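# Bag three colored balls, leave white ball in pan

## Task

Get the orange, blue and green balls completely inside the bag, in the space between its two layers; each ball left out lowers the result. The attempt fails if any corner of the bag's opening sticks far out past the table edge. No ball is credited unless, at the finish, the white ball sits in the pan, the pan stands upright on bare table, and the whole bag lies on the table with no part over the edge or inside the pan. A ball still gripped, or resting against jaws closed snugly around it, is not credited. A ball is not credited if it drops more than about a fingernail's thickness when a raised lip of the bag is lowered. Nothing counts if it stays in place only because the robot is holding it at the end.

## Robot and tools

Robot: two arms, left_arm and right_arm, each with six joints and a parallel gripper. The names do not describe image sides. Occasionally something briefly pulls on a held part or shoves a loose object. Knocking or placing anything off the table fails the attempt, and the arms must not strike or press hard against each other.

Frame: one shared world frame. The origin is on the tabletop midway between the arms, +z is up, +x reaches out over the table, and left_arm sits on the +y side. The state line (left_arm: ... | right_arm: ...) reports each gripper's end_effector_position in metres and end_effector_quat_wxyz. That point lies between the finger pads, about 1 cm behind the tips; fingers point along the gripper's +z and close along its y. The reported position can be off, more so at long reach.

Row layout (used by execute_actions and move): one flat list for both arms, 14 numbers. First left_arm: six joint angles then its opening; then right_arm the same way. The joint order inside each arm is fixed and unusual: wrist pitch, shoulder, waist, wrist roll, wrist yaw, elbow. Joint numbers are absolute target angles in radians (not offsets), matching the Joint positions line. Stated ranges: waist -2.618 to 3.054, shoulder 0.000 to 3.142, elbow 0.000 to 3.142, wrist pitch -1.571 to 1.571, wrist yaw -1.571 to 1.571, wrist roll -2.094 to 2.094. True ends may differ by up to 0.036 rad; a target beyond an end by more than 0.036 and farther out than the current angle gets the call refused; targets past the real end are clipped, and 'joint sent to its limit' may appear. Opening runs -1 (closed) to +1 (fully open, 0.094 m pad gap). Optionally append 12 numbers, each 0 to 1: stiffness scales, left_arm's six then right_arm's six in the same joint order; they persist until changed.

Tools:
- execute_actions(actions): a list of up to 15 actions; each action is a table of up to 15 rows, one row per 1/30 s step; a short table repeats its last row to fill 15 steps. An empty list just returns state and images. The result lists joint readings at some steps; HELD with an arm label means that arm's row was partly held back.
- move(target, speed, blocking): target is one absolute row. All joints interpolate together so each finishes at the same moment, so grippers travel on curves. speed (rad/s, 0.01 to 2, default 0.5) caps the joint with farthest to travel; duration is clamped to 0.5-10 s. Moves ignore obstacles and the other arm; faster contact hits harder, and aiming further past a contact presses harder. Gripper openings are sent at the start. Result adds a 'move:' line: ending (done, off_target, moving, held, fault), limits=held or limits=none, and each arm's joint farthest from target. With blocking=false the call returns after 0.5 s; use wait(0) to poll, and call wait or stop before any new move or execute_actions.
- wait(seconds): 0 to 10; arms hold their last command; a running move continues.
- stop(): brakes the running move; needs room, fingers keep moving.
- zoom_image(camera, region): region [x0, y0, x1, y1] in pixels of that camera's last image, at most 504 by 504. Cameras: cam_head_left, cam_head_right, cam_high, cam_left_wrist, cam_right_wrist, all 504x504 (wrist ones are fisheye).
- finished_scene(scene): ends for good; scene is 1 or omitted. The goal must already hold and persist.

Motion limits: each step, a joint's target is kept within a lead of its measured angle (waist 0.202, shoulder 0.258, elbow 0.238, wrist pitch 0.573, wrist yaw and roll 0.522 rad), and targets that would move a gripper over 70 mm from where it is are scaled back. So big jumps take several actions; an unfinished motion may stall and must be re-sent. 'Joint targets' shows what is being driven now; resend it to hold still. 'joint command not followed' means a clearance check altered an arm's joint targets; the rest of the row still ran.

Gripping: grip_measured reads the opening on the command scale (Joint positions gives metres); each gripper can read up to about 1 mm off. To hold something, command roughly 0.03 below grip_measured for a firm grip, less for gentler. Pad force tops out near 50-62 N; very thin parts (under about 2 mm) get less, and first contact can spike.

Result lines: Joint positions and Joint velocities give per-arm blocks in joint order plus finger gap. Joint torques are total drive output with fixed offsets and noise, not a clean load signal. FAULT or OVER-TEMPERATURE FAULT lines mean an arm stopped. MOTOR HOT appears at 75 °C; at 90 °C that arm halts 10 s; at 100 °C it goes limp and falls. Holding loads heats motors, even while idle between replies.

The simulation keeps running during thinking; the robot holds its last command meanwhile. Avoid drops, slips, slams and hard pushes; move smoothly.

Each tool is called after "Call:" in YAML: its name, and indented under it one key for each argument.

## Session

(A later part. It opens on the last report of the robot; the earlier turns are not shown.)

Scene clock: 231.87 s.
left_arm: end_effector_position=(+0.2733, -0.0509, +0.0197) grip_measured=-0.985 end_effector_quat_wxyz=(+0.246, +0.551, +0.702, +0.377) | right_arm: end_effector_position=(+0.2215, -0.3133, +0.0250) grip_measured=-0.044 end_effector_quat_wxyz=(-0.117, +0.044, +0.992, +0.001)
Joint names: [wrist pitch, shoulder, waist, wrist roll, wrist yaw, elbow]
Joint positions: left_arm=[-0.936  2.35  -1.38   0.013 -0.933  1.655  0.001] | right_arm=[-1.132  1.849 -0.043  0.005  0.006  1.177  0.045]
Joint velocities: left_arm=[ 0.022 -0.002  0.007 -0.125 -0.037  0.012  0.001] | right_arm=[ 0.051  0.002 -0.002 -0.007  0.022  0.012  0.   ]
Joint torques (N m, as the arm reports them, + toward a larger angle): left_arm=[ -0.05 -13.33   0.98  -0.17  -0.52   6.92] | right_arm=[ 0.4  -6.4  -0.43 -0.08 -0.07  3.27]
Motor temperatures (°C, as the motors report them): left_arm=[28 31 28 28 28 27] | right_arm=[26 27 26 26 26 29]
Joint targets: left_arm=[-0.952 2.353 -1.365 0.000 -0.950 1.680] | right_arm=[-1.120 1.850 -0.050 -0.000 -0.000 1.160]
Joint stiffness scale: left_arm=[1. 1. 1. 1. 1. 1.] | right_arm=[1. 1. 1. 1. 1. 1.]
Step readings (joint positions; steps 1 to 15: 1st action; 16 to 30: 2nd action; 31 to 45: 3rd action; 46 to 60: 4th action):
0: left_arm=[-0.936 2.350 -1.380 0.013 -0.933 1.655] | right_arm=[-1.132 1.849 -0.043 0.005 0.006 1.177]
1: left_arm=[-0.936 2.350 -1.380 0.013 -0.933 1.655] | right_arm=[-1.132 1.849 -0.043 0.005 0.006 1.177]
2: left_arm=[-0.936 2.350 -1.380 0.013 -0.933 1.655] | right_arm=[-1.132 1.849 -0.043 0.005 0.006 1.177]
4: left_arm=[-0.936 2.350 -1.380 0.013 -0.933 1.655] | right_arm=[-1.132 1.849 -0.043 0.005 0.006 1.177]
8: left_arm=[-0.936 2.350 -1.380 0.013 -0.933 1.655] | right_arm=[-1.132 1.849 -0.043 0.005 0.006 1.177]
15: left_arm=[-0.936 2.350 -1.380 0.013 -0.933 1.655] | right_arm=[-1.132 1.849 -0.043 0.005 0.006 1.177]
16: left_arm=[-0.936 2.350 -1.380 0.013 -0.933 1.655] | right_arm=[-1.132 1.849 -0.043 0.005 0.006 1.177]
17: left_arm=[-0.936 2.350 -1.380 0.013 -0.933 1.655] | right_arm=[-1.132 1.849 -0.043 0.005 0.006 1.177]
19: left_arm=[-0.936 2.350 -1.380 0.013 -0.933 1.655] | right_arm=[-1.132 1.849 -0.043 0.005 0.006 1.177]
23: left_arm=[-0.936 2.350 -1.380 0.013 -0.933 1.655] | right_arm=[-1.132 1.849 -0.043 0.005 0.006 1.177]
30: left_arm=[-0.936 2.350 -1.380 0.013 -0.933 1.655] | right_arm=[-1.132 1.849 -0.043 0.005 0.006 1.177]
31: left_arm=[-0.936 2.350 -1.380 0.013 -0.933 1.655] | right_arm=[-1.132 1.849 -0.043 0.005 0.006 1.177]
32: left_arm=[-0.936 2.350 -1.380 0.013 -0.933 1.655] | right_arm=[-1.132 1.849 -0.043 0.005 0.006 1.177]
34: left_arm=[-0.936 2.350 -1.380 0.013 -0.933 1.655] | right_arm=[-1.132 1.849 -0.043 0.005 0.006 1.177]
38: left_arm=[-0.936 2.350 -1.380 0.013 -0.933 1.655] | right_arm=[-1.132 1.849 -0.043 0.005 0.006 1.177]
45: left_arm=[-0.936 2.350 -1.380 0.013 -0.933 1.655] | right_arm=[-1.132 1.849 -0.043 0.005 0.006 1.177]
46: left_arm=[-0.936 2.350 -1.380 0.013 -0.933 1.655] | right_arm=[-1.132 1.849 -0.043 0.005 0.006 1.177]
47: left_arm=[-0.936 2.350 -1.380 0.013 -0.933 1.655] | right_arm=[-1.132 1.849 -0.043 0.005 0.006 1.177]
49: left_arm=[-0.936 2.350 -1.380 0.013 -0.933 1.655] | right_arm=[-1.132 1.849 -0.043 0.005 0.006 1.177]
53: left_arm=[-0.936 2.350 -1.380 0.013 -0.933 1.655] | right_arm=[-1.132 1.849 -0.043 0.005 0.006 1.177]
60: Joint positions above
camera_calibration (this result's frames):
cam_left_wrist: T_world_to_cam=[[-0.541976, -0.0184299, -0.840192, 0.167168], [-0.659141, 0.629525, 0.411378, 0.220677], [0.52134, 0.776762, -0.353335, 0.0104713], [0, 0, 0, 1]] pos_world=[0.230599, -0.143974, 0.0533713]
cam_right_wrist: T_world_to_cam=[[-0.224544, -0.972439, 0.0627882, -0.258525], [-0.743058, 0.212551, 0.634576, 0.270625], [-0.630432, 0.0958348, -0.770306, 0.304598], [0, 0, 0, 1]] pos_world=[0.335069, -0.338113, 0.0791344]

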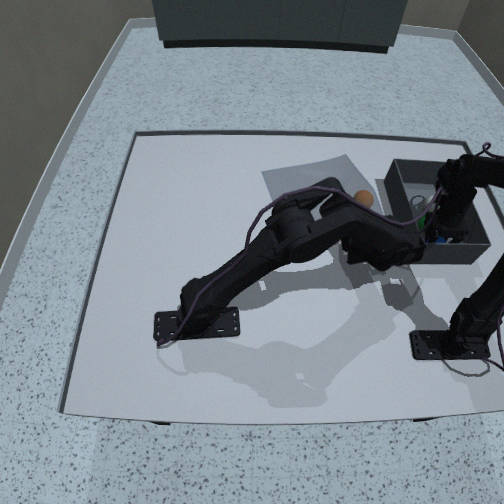

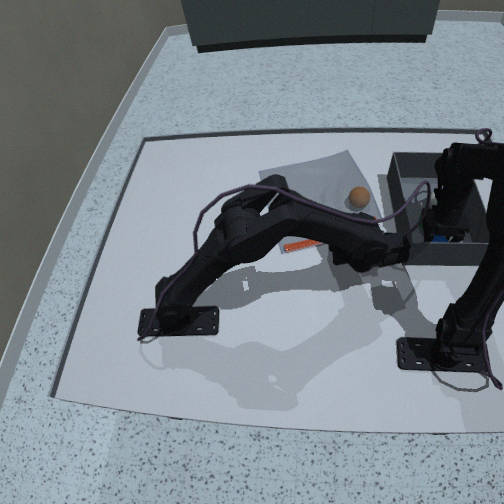

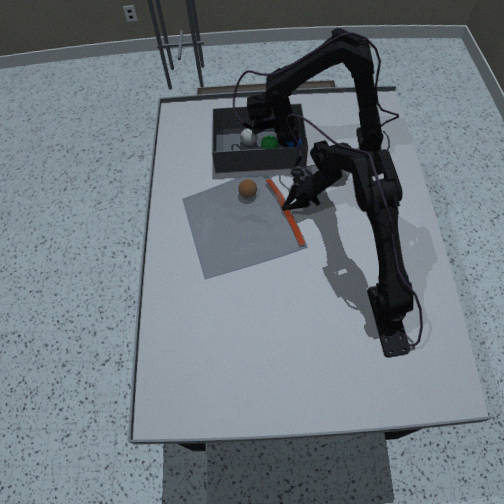

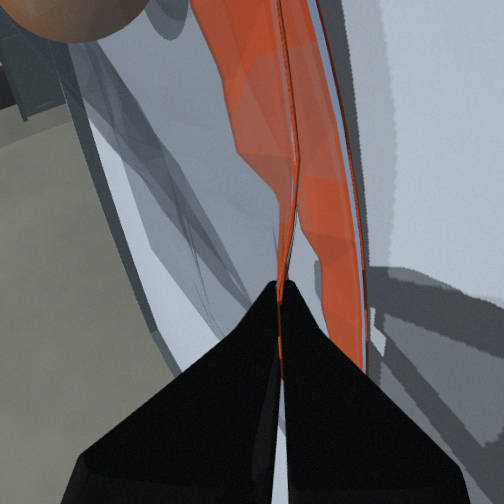

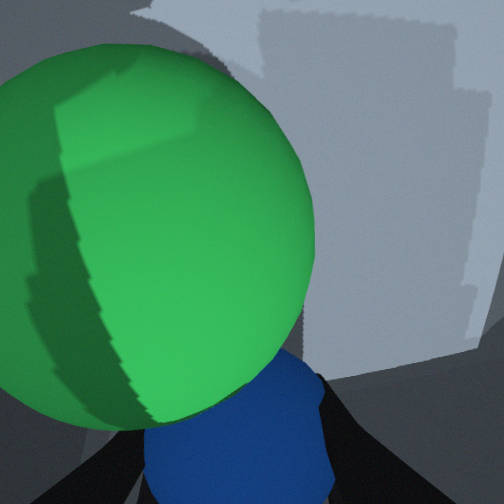

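Call:
move:
  target: [-1.03,2.24,-1.365,0,-0.95,1.68,-1, -1.36,1.70,-0.05,0,0,1.40,-0.08]
  speed: 0.12

Scene clock: 239.77 s.
left_arm: end_effector_position=(+0.2712, -0.0449, +0.0551) grip_measured=-0.985 end_effector_quat_wxyz=(+0.249, +0.549, +0.705, +0.373) | right_arm: end_effector_position=(+0.2329, -0.3143, +0.1035) grip_measured=-0.044 end_effector_quat_wxyz=(-0.070, +0.044, +0.997, -0.000)
Joint names: [wrist pitch, shoulder, waist, wrist roll, wrist yaw, elbow]
Joint positions: left_arm=[-1.013  2.262 -1.38   0.013 -0.93   1.655  0.001] | right_arm=[-1.351  1.722 -0.043  0.005  0.006  1.362  0.045]
Joint velocities: left_arm=[-0.007  0.002 -0.007  0.066 -0.007 -0.017 -0.001] | right_arm=[ 0.037  0.017  0.012 -0.051  0.022 -0.002 -0.001]
Joint torques (N m, as the arm reports them, + toward a larger angle): left_arm=[ -0.03 -15.21   0.97  -0.16  -0.54   7.07] | right_arm=[ 0.34 -7.46 -0.43 -0.08 -0.07  7.22]
Motor temperatures (°C, as the motors report them): left_arm=[28 31 28 28 28 27] | right_arm=[26 28 26 26 26 29]
Joint targets: left_arm=[-1.030 2.240 -1.365 -0.000 -0.950 1.680] | right_arm=[-1.360 1.700 -0.050 0.000 -0.000 1.400]
Joint stiffness scale: left_arm=[1. 1. 1. 1. 1. 1.] | right_arm=[1. 1. 1. 1. 1. 1.]
move: off_target (left_arm, right_arm); limits=none; left_arm: farthest joint: the elbow, 0.025 radians from its target (0.025 radians at the start); right_arm: farthest joint: the elbow, 0.038 radians from its target (0.223 radians at the start)
camera_calibration (this result's frames):
cam_left_wrist: T_world_to_cam=[[-0.541435, -0.0283679, -0.840264, 0.195255], [-0.659494, 0.634209, 0.403542, 0.201753], [0.521456, 0.772641, -0.362091, 0.0196142], [0, 0, 0, 1]] pos_world=[0.228545, -0.137569, 0.0897522]
cam_right_wrist: T_world_to_cam=[[-0.229785, -0.971995, 0.049234, -0.25907], [-0.798985, 0.217287, 0.560723, 0.25166], [-0.555718, 0.0895086, -0.826538, 0.358705], [0, 0, 0, 1]] pos_world=[0.340881, -0.338605, 0.168127]

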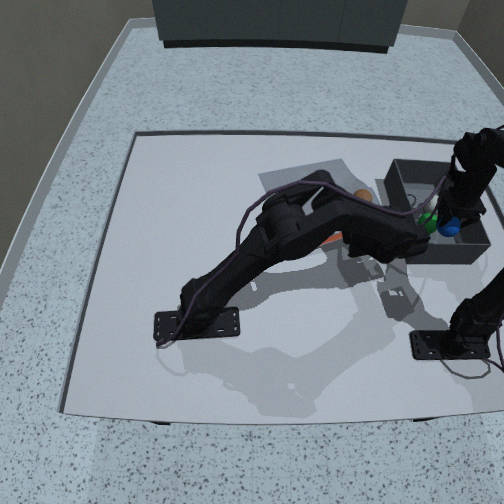

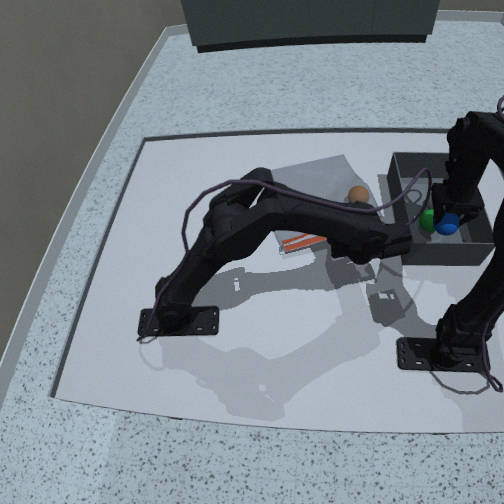

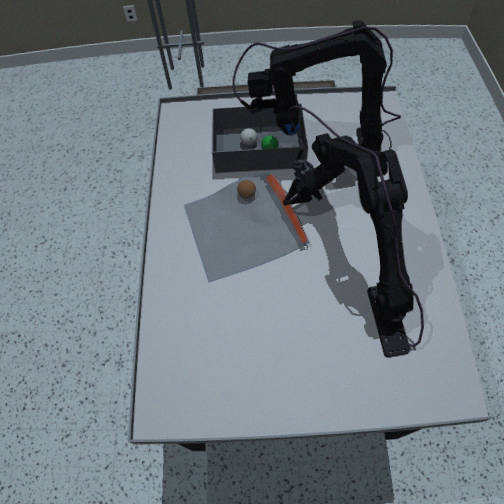

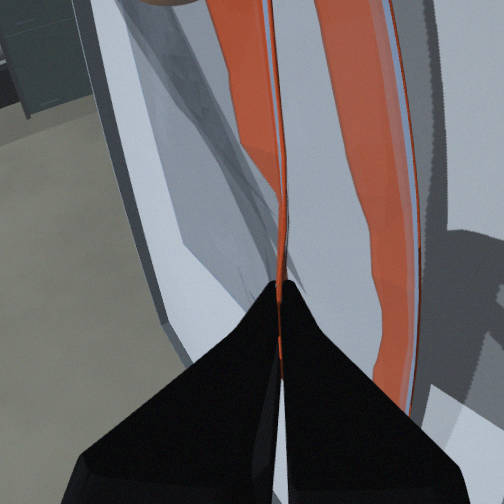

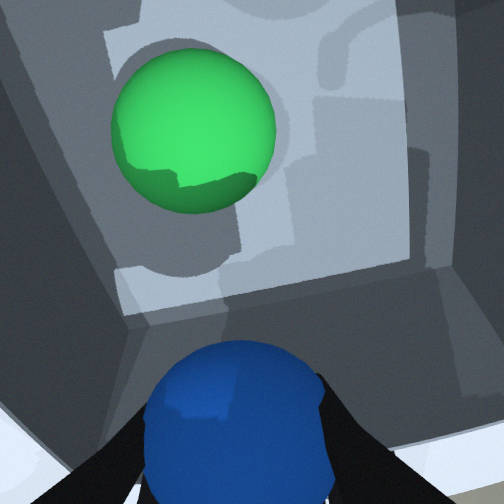

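Call:
move:
  target: [-1.10,1.87,-1.155,0,-0.5,1.40,-1, -1.45,1.53,-0.05,0,0,1.45,-0.08]
  speed: 0.12

Scene clock: 264.17 s.
left_arm: end_effector_position=(+0.2601, +0.0470, +0.0830) grip_measured=-0.985 end_effector_quat_wxyz=(+0.129, +0.499, +0.830, +0.211) | right_arm: end_effector_position=(+0.2202, -0.3132, +0.1588) grip_measured=-0.044 end_effector_quat_wxyz=(-0.007, +0.045, +0.999, -0.003)
Joint names: [wrist pitch, shoulder, waist, wrist roll, wrist yaw, elbow]
Joint positions: left_arm=[-1.083  1.89  -1.165  0.012 -0.499  1.412  0.001] | right_arm=[-1.442  1.552 -0.043  0.005  0.006  1.41   0.045]
Joint velocities: left_arm=[ 0.022 -0.007  0.002  0.037  0.022 -0.027  0.001] | right_arm=[ 0.022 -0.012 -0.002  0.066  0.007 -0.007 -0.001]
Joint torques (N m, as the arm reports them, + toward a larger angle): left_arm=[  0.05 -12.18   0.71  -0.16  -0.27   4.43] | right_arm=[ 0.65 -6.37 -0.43 -0.08 -0.07  7.49]
Motor temperatures (°C, as the motors report them): left_arm=[28 33 28 28 28 27] | right_arm=[26 28 26 26 26 31]
Joint targets: left_arm=[-1.100 1.870 -1.155 0.000 -0.500 1.400] | right_arm=[-1.450 1.530 -0.050 0.000 0.000 1.450]
Joint stiffness scale: left_arm=[1. 1. 1. 1. 1. 1.] | right_arm=[1. 1. 1. 1. 1. 1.]
move: off_target (right_arm); limits=none; left_arm: farthest joint: the shoulder, 0.020 radians from its target (0.392 radians at the start); right_arm: farthest joint: the elbow, 0.040 radians from its target (0.088 radians at the start)
camera_calibration (this result's frames):
cam_left_wrist: T_world_to_cam=[[-0.768471, -0.329972, -0.548243, 0.264349], [-0.620757, 0.592353, 0.513594, 0.10762], [0.155282, 0.735008, -0.660039, 0.086287], [0, 0, 0, 1]] pos_world=[0.256552, -0.0399432, 0.146607]
cam_right_wrist: T_world_to_cam=[[-0.234798, -0.971571, 0.0303352, -0.259436], [-0.862885, 0.222697, 0.45369, 0.242974], [-0.447548, 0.0803495, -0.890643, 0.380775], [0, 0, 0, 1]] pos_world=[0.319159, -0.336765, 0.23677]

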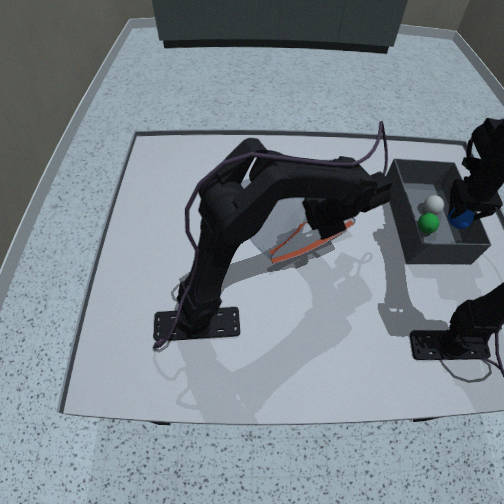

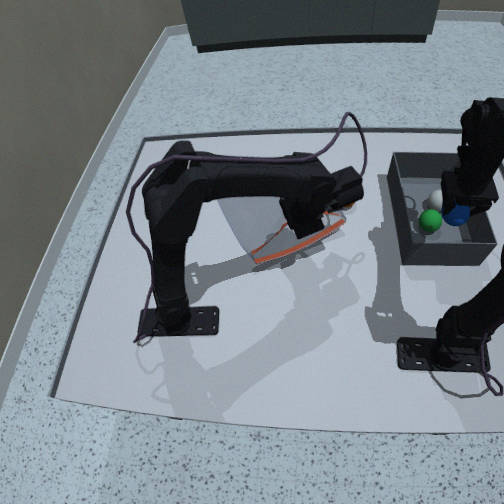

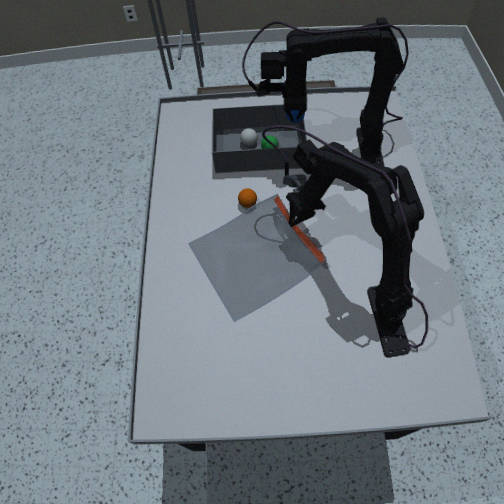

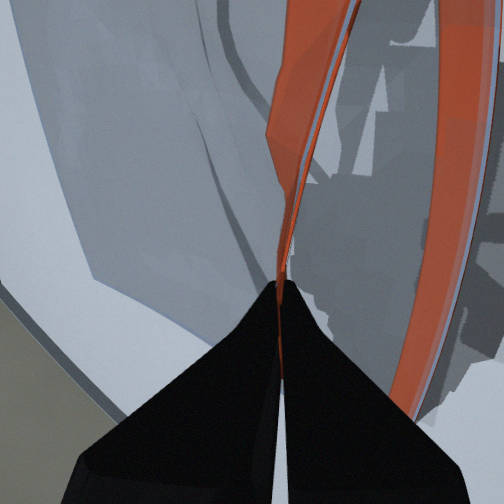

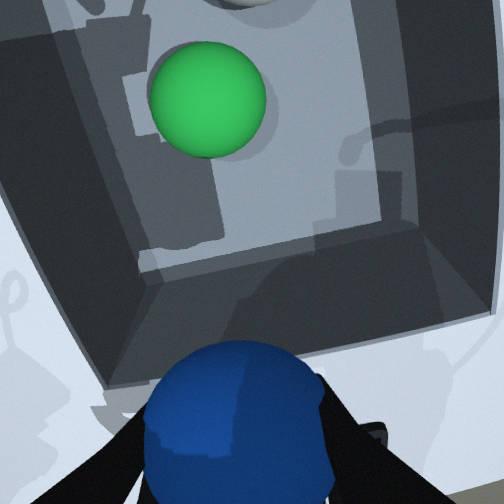

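Call:
move:
  target: [-1.22,1.905,-0.915,0,0.0,1.575,-1, 0.39,1.125,0.895,0,0,0.25,-0.08]
  speed: 0.4

Scene clock: 283.37 s.
left_arm: end_effector_position=(+0.2611, +0.0488, +0.0926) grip_measured=-0.985 end_effector_quat_wxyz=(+0.010, +0.409, +0.913, +0.001) | right_arm: end_effector_position=(+0.1880, -0.0429, +0.1031) grip_measured=-0.044 end_effector_quat_wxyz=(+0.488, -0.334, +0.779, +0.207)
Joint names: [wrist pitch, shoulder, waist, wrist roll, wrist yaw, elbow]
Joint positions: left_arm=[-1.204  1.899 -0.926  0.009 -0.01   1.549  0.001] | right_arm=[0.406 1.136 0.876 0.009 0.026 0.277 0.045]
Joint velocities: left_arm=[ 0.007 -0.002  0.007  0.022 -0.066 -0.002 -0.001] | right_arm=[ 0.051 -0.007 -0.002  0.022  0.037  0.002  0.001]
Joint torques (N m, as the arm reports them, + toward a larger angle): left_arm=[ 0.08 -9.92  0.71 -0.13  0.08  7.41] | right_arm=[ 2.23 -2.88  1.32 -0.13 -0.24  3.7 ]
Motor temperatures (°C, as the motors report them): left_arm=[27 32 28 28 27 27] | right_arm=[26 28 26 26 26 31]
Joint targets: left_arm=[-1.220 1.905 -0.915 -0.000 -0.000 1.575] | right_arm=[0.390 1.125 0.895 0.000 0.000 0.250]
Joint stiffness scale: left_arm=[1. 1. 1. 1. 1. 1.] | right_arm=[1. 1. 1. 1. 1. 1.]
move: off_target (left_arm, right_arm); limits=none; left_arm: farthest joint: the elbow, 0.026 radians from its target (0.163 radians at the start); right_arm: farthest joint: the elbow, 0.027 radians from its target (1.160 radians at the start)
camera_calibration (this result's frames):
cam_left_wrist: T_world_to_cam=[[-0.786866, -0.610066, -0.0930642, 0.247273], [-0.544688, 0.615674, 0.569439, 0.0760742], [-0.290098, 0.498763, -0.816749, 0.233475], [0, 0, 0, 1]] pos_world=[0.303738, -0.0124326, 0.170383]
cam_right_wrist: T_world_to_cam=[[0.656682, -0.744583, -0.119854, -0.145115], [-0.643802, -0.470688, -0.6033, 0.218372], [0.392793, 0.473339, -0.788457, 0.143372], [0, 0, 0, 1]] pos_world=[0.179568, -0.0731287, 0.227394]

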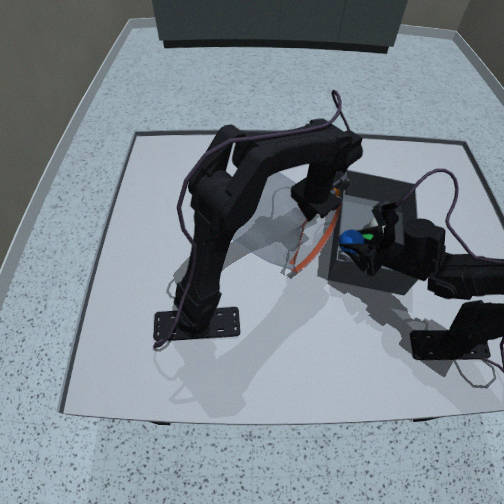

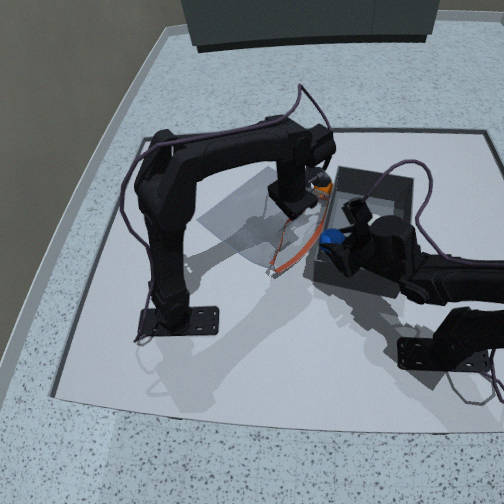

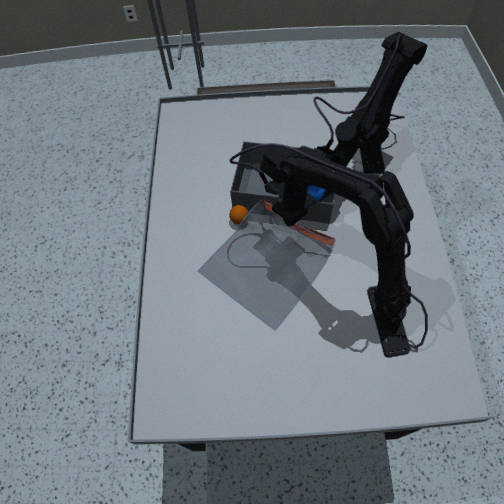

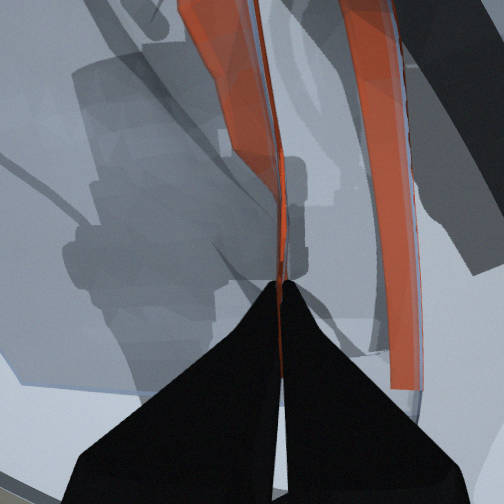

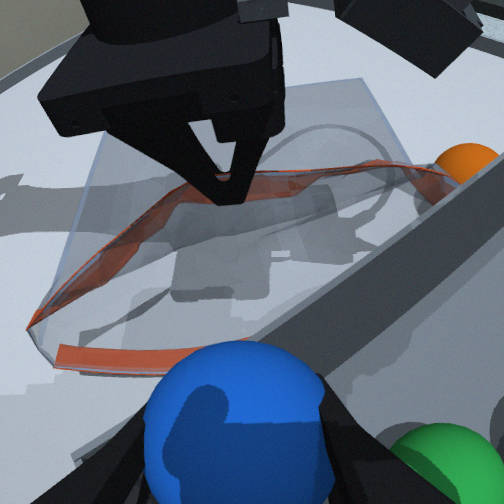

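Call:
move:
  target: [-1.22,1.905,-0.915,0,0.0,1.575,-1, -0.97,1.55,0.5,0,0,1.18,-0.08]
  speed: 0.4

Scene clock: 294.77 s.
left_arm: end_effector_position=(+0.2609, +0.0488, +0.0926) grip_measured=-0.985 end_effector_quat_wxyz=(+0.009, +0.409, +0.913, +0.001) | right_arm: end_effector_position=(+0.2364, -0.1501, +0.0968) grip_measured=-0.044 end_effector_quat_wxyz=(+0.097, -0.229, +0.968, +0.020)
Joint names: [wrist pitch, shoulder, waist, wrist roll, wrist yaw, elbow]
Joint positions: left_arm=[-1.205  1.899 -0.926  0.009 -0.009  1.549  0.001] | right_arm=[-0.964  1.547  0.511  0.006  0.007  1.139  0.045]
Joint velocities: left_arm=[-0.051  0.007  0.002  0.037  0.037 -0.002 -0.001] | right_arm=[-0.022  0.002 -0.002  0.007 -0.007 -0.002  0.002]
Joint torques (N m, as the arm reports them, + toward a larger angle): left_arm=[ 0.09 -9.86  0.7  -0.12  0.08  7.44] | right_arm=[ 1.09 -4.82 -0.75 -0.09 -0.07  7.83]
Motor temperatures (°C, as the motors report them): left_arm=[27 31 28 28 27 27] | right_arm=[27 27 26 26 26 31]
Joint targets: left_arm=[-1.220 1.905 -0.915 0.000 0.000 1.575] | right_arm=[-0.970 1.550 0.500 -0.000 -0.000 1.180]
Joint stiffness scale: left_arm=[1. 1. 1. 1. 1. 1.] | right_arm=[1. 1. 1. 1. 1. 1.]
move: off_target (left_arm, right_arm); limits=none; left_arm: farthest joint: the elbow, 0.026 radians from its target (0.026 radians at the start); right_arm: farthest joint: the elbow, 0.041 radians from its target (0.903 radians at the start)
camera_calibration (this result's frames):
cam_left_wrist: T_world_to_cam=[[-0.78698, -0.610096, -0.0918986, 0.246986], [-0.544047, 0.615962, 0.56974, 0.0757915], [-0.29099, 0.498371, -0.816671, 0.233688], [0, 0, 0, 1]] pos_world=[0.303608, -0.0124625, 0.170363]
cam_right_wrist: T_world_to_cam=[[0.308289, -0.95129, -0.00217948, -0.217512], [-0.918871, -0.298374, 0.258164, 0.202772], [-0.246239, -0.0775866, -0.966099, 0.25571], [0, 0, 0, 1]] pos_world=[0.316344, -0.126575, 0.194218]

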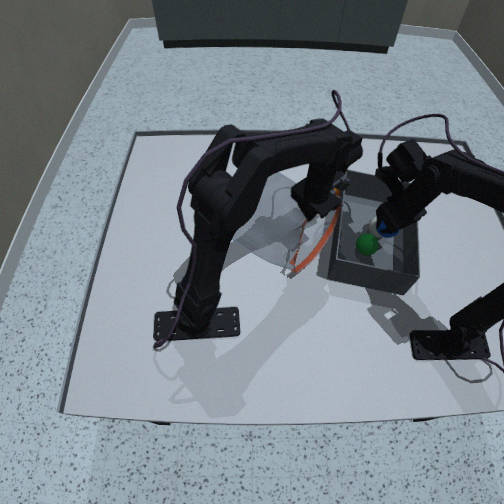

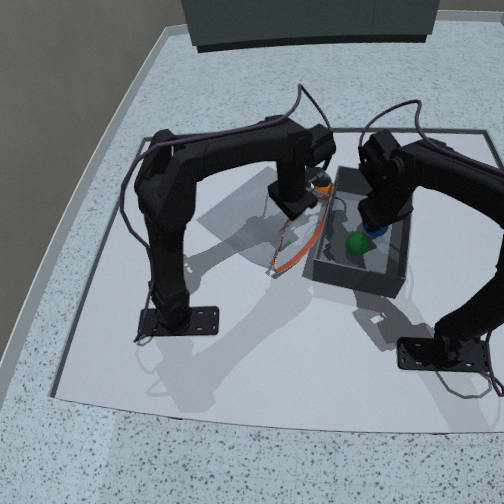

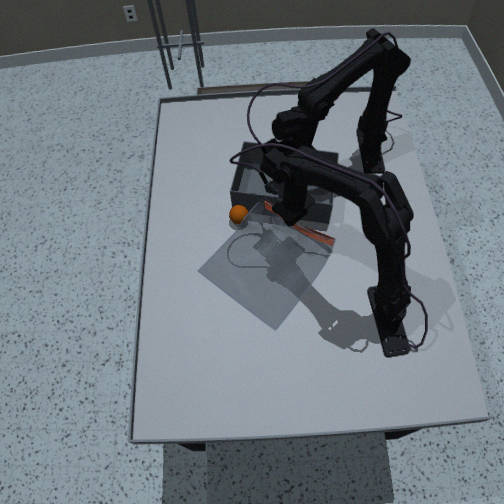

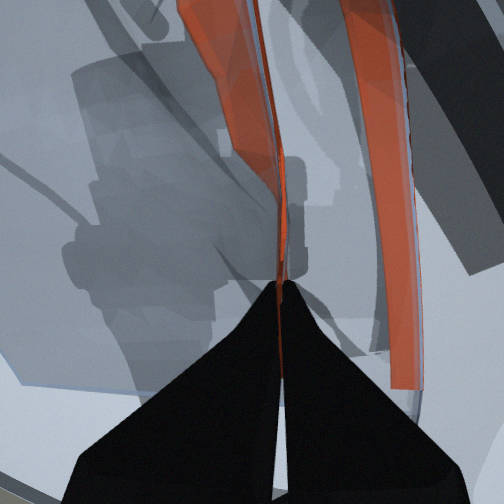

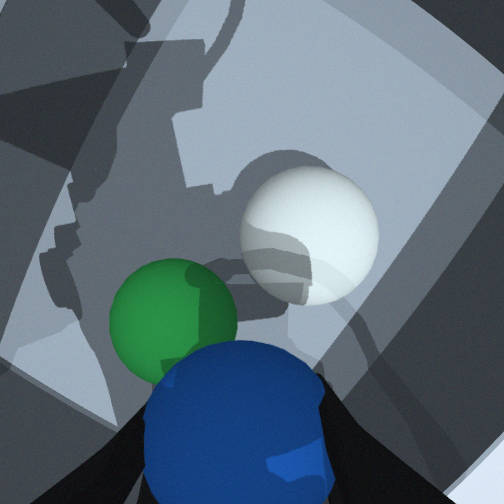

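Call:
move:
  target: [-1.22,1.905,-0.915,0,0.0,1.575,-1, -0.87,1.62,-0.1,0,0,1.18,-0.08]
  speed: 0.2

Scene clock: 301.47 s.
left_arm: end_effector_position=(+0.2607, +0.0486, +0.0926) grip_measured=-0.985 end_effector_quat_wxyz=(+0.009, +0.409, +0.913, +0.000) | right_arm: end_effector_position=(+0.2852, -0.3298, +0.0802) grip_measured=-0.044 end_effector_quat_wxyz=(+0.105, +0.065, +0.992, -0.001)
Joint names: [wrist pitch, shoulder, waist, wrist roll, wrist yaw, elbow]
Joint positions: left_arm=[-1.205  1.899 -0.926  0.009 -0.008  1.549  0.001] | right_arm=[-0.884  1.616 -0.086  0.006 -0.01   1.139  0.045]
Joint velocities: left_arm=[-0.066 -0.002 -0.002 -0.022 -0.022 -0.012 -0.   ] | right_arm=[-0.037  0.002  0.007 -0.095 -0.007  0.007 -0.002]
Joint torques (N m, as the arm reports them, + toward a larger angle): left_arm=[ 0.08 -9.89  0.71 -0.13  0.06  7.42] | right_arm=[ 1.34 -5.23 -0.9  -0.09  0.08  7.8 ]
Motor temperatures (°C, as the motors report them): left_arm=[27 31 28 28 27 27] | right_arm=[27 27 26 26 26 31]
Joint targets: left_arm=[-1.220 1.905 -0.915 0.000 -0.000 1.575] | right_arm=[-0.870 1.620 -0.100 0.000 -0.000 1.180]
Joint stiffness scale: left_arm=[1. 1. 1. 1. 1. 1.] | right_arm=[1. 1. 1. 1. 1. 1.]
move: off_target (left_arm, right_arm); limits=none; left_arm: farthest joint: the elbow, 0.026 radians from its target (0.026 radians at the start); right_arm: farthest joint: the elbow, 0.041 radians from its target (0.041 radians at the start)
camera_calibration (this result's frames):
cam_left_wrist: T_world_to_cam=[[-0.787069, -0.610152, -0.0907626, 0.246704], [-0.543553, 0.616411, 0.569726, 0.0756455], [-0.291672, 0.497748, -0.816808, 0.233932], [0, 0, 0, 1]] pos_world=[0.303522, -0.0125407, 0.170372]
cam_right_wrist: T_world_to_cam=[[-0.276325, -0.960845, -0.0205488, -0.238448], [-0.932015, 0.262694, 0.249679, 0.387726], [-0.234504, 0.0881443, -0.968111, 0.289233], [0, 0, 0, 1]] pos_world=[0.363304, -0.356459, 0.178303]

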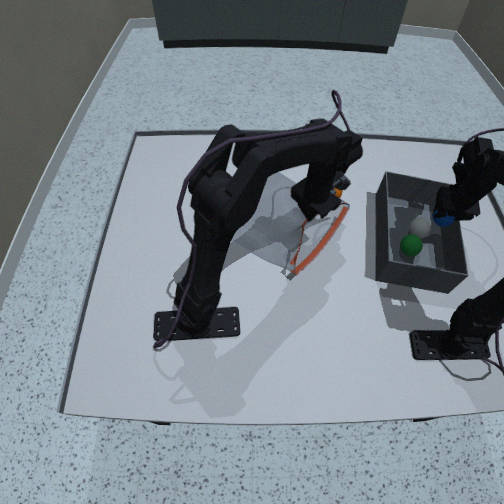

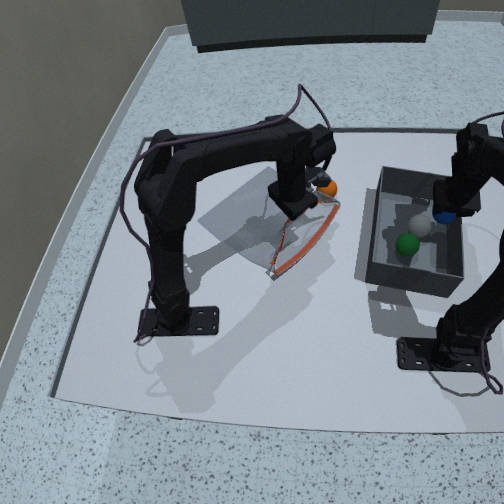

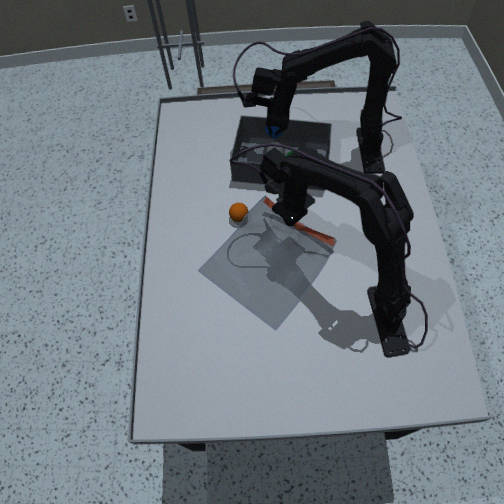

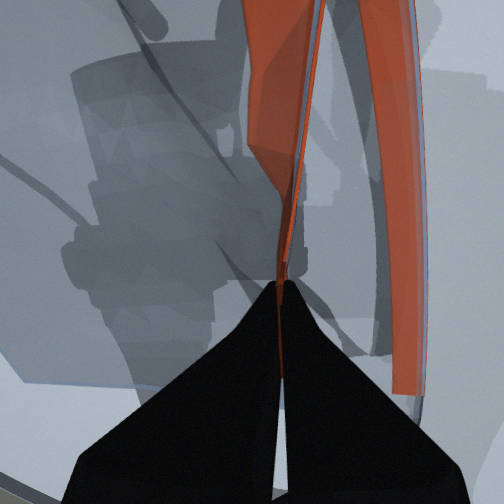

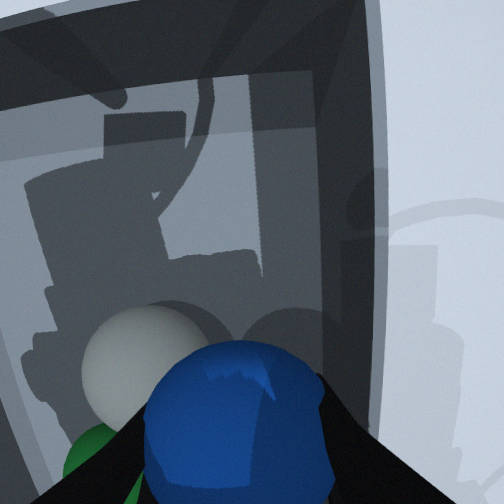

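Call:
move:
  target: [-1.22,1.905,-0.915,0,0.0,1.575,-1, -0.84,2.10,-0.05,0,0,1.785,-0.08]
  speed: 0.22

Scene clock: 309.67 s.
left_arm: end_effector_position=(+0.2607, +0.0486, +0.0926) grip_measured=-0.985 end_effector_quat_wxyz=(+0.009, +0.409, +0.913, +0.000) | right_arm: end_effector_position=(+0.4426, -0.3376, +0.0811) grip_measured=-0.044 end_effector_quat_wxyz=(+0.168, +0.052, +0.984, -0.002)
Joint names: [wrist pitch, shoulder, waist, wrist roll, wrist yaw, elbow]
Joint positions: left_arm=[-1.205  1.899 -0.926  0.009 -0.007  1.549  0.001] | right_arm=[-0.872  2.102 -0.061  0.006 -0.012  1.741  0.045]
Joint velocities: left_arm=[-0.081 -0.007 -0.002  0.007  0.037 -0.012  0.   ] | right_arm=[ 0.007 -0.017 -0.002  0.066 -0.022  0.002  0.   ]
Joint torques (N m, as the arm reports them, + toward a larger angle): left_arm=[ 0.08 -9.88  0.7  -0.14  0.07  7.44] | right_arm=[ 1.79 -9.56  0.82 -0.09  0.08  8.24]
Motor temperatures (°C, as the motors report them): left_arm=[27 31 28 28 27 28] | right_arm=[27 27 26 26 26 31]
Joint targets: left_arm=[-1.220 1.905 -0.915 -0.000 0.000 1.575] | right_arm=[-0.840 2.100 -0.050 0.000 0.000 1.785]
Joint stiffness scale: left_arm=[1. 1. 1. 1. 1. 1.] | right_arm=[1. 1. 1. 1. 1. 1.]
move: off_target (left_arm, right_arm); limits=none; left_arm: farthest joint: the elbow, 0.026 radians from its target (0.026 radians at the start); right_arm: farthest joint: the elbow, 0.044 radians from its target (0.646 radians at the start)
camera_calibration (this result's frames):
cam_left_wrist: T_world_to_cam=[[-0.787098, -0.61017, -0.0903839, 0.24661], [-0.543389, 0.61656, 0.569721, 0.0755969], [-0.291899, 0.49754, -0.816853, 0.234013], [0, 0, 0, 1]] pos_world=[0.303493, -0.0125667, 0.170375]
cam_right_wrist: T_world_to_cam=[[-0.248252, -0.967841, -0.0406768, -0.215555], [-0.962088, 0.241445, 0.12685, 0.55237], [-0.112949, 0.0706255, -0.991088, 0.269852], [0, 0, 0, 1]] pos_world=[0.508396, -0.361048, 0.188611]

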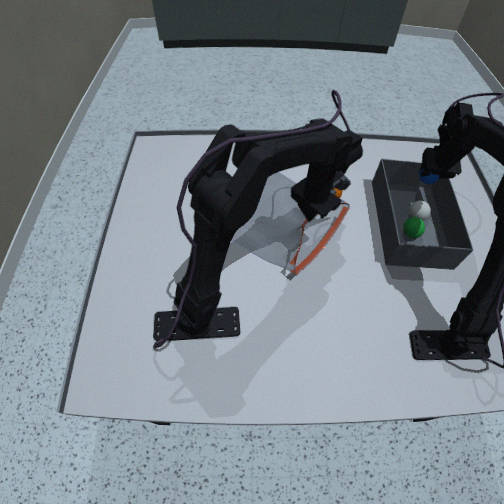

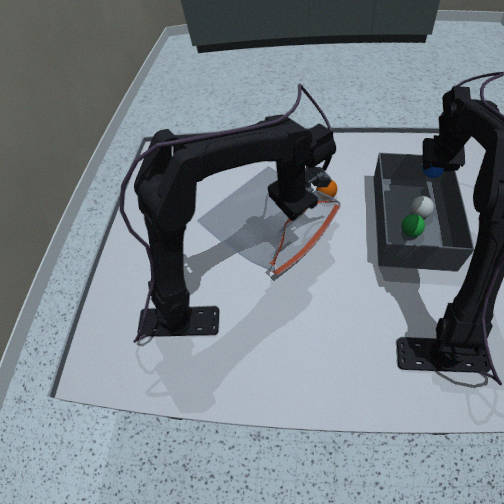

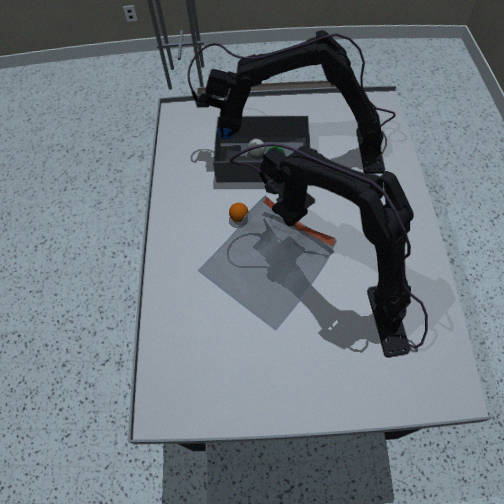

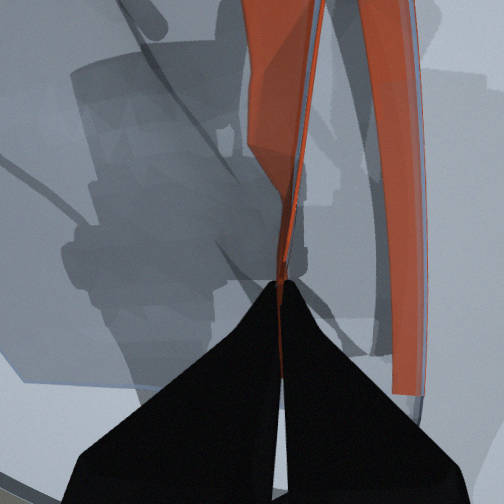

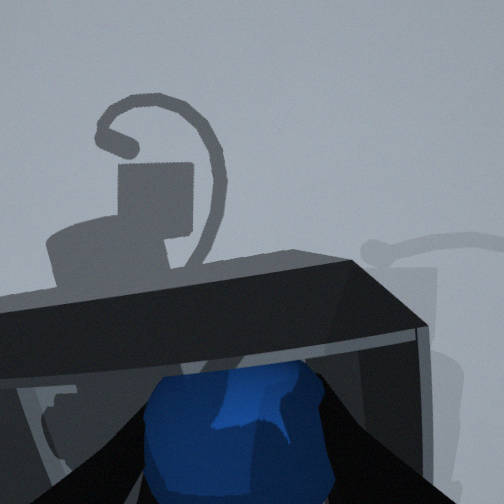

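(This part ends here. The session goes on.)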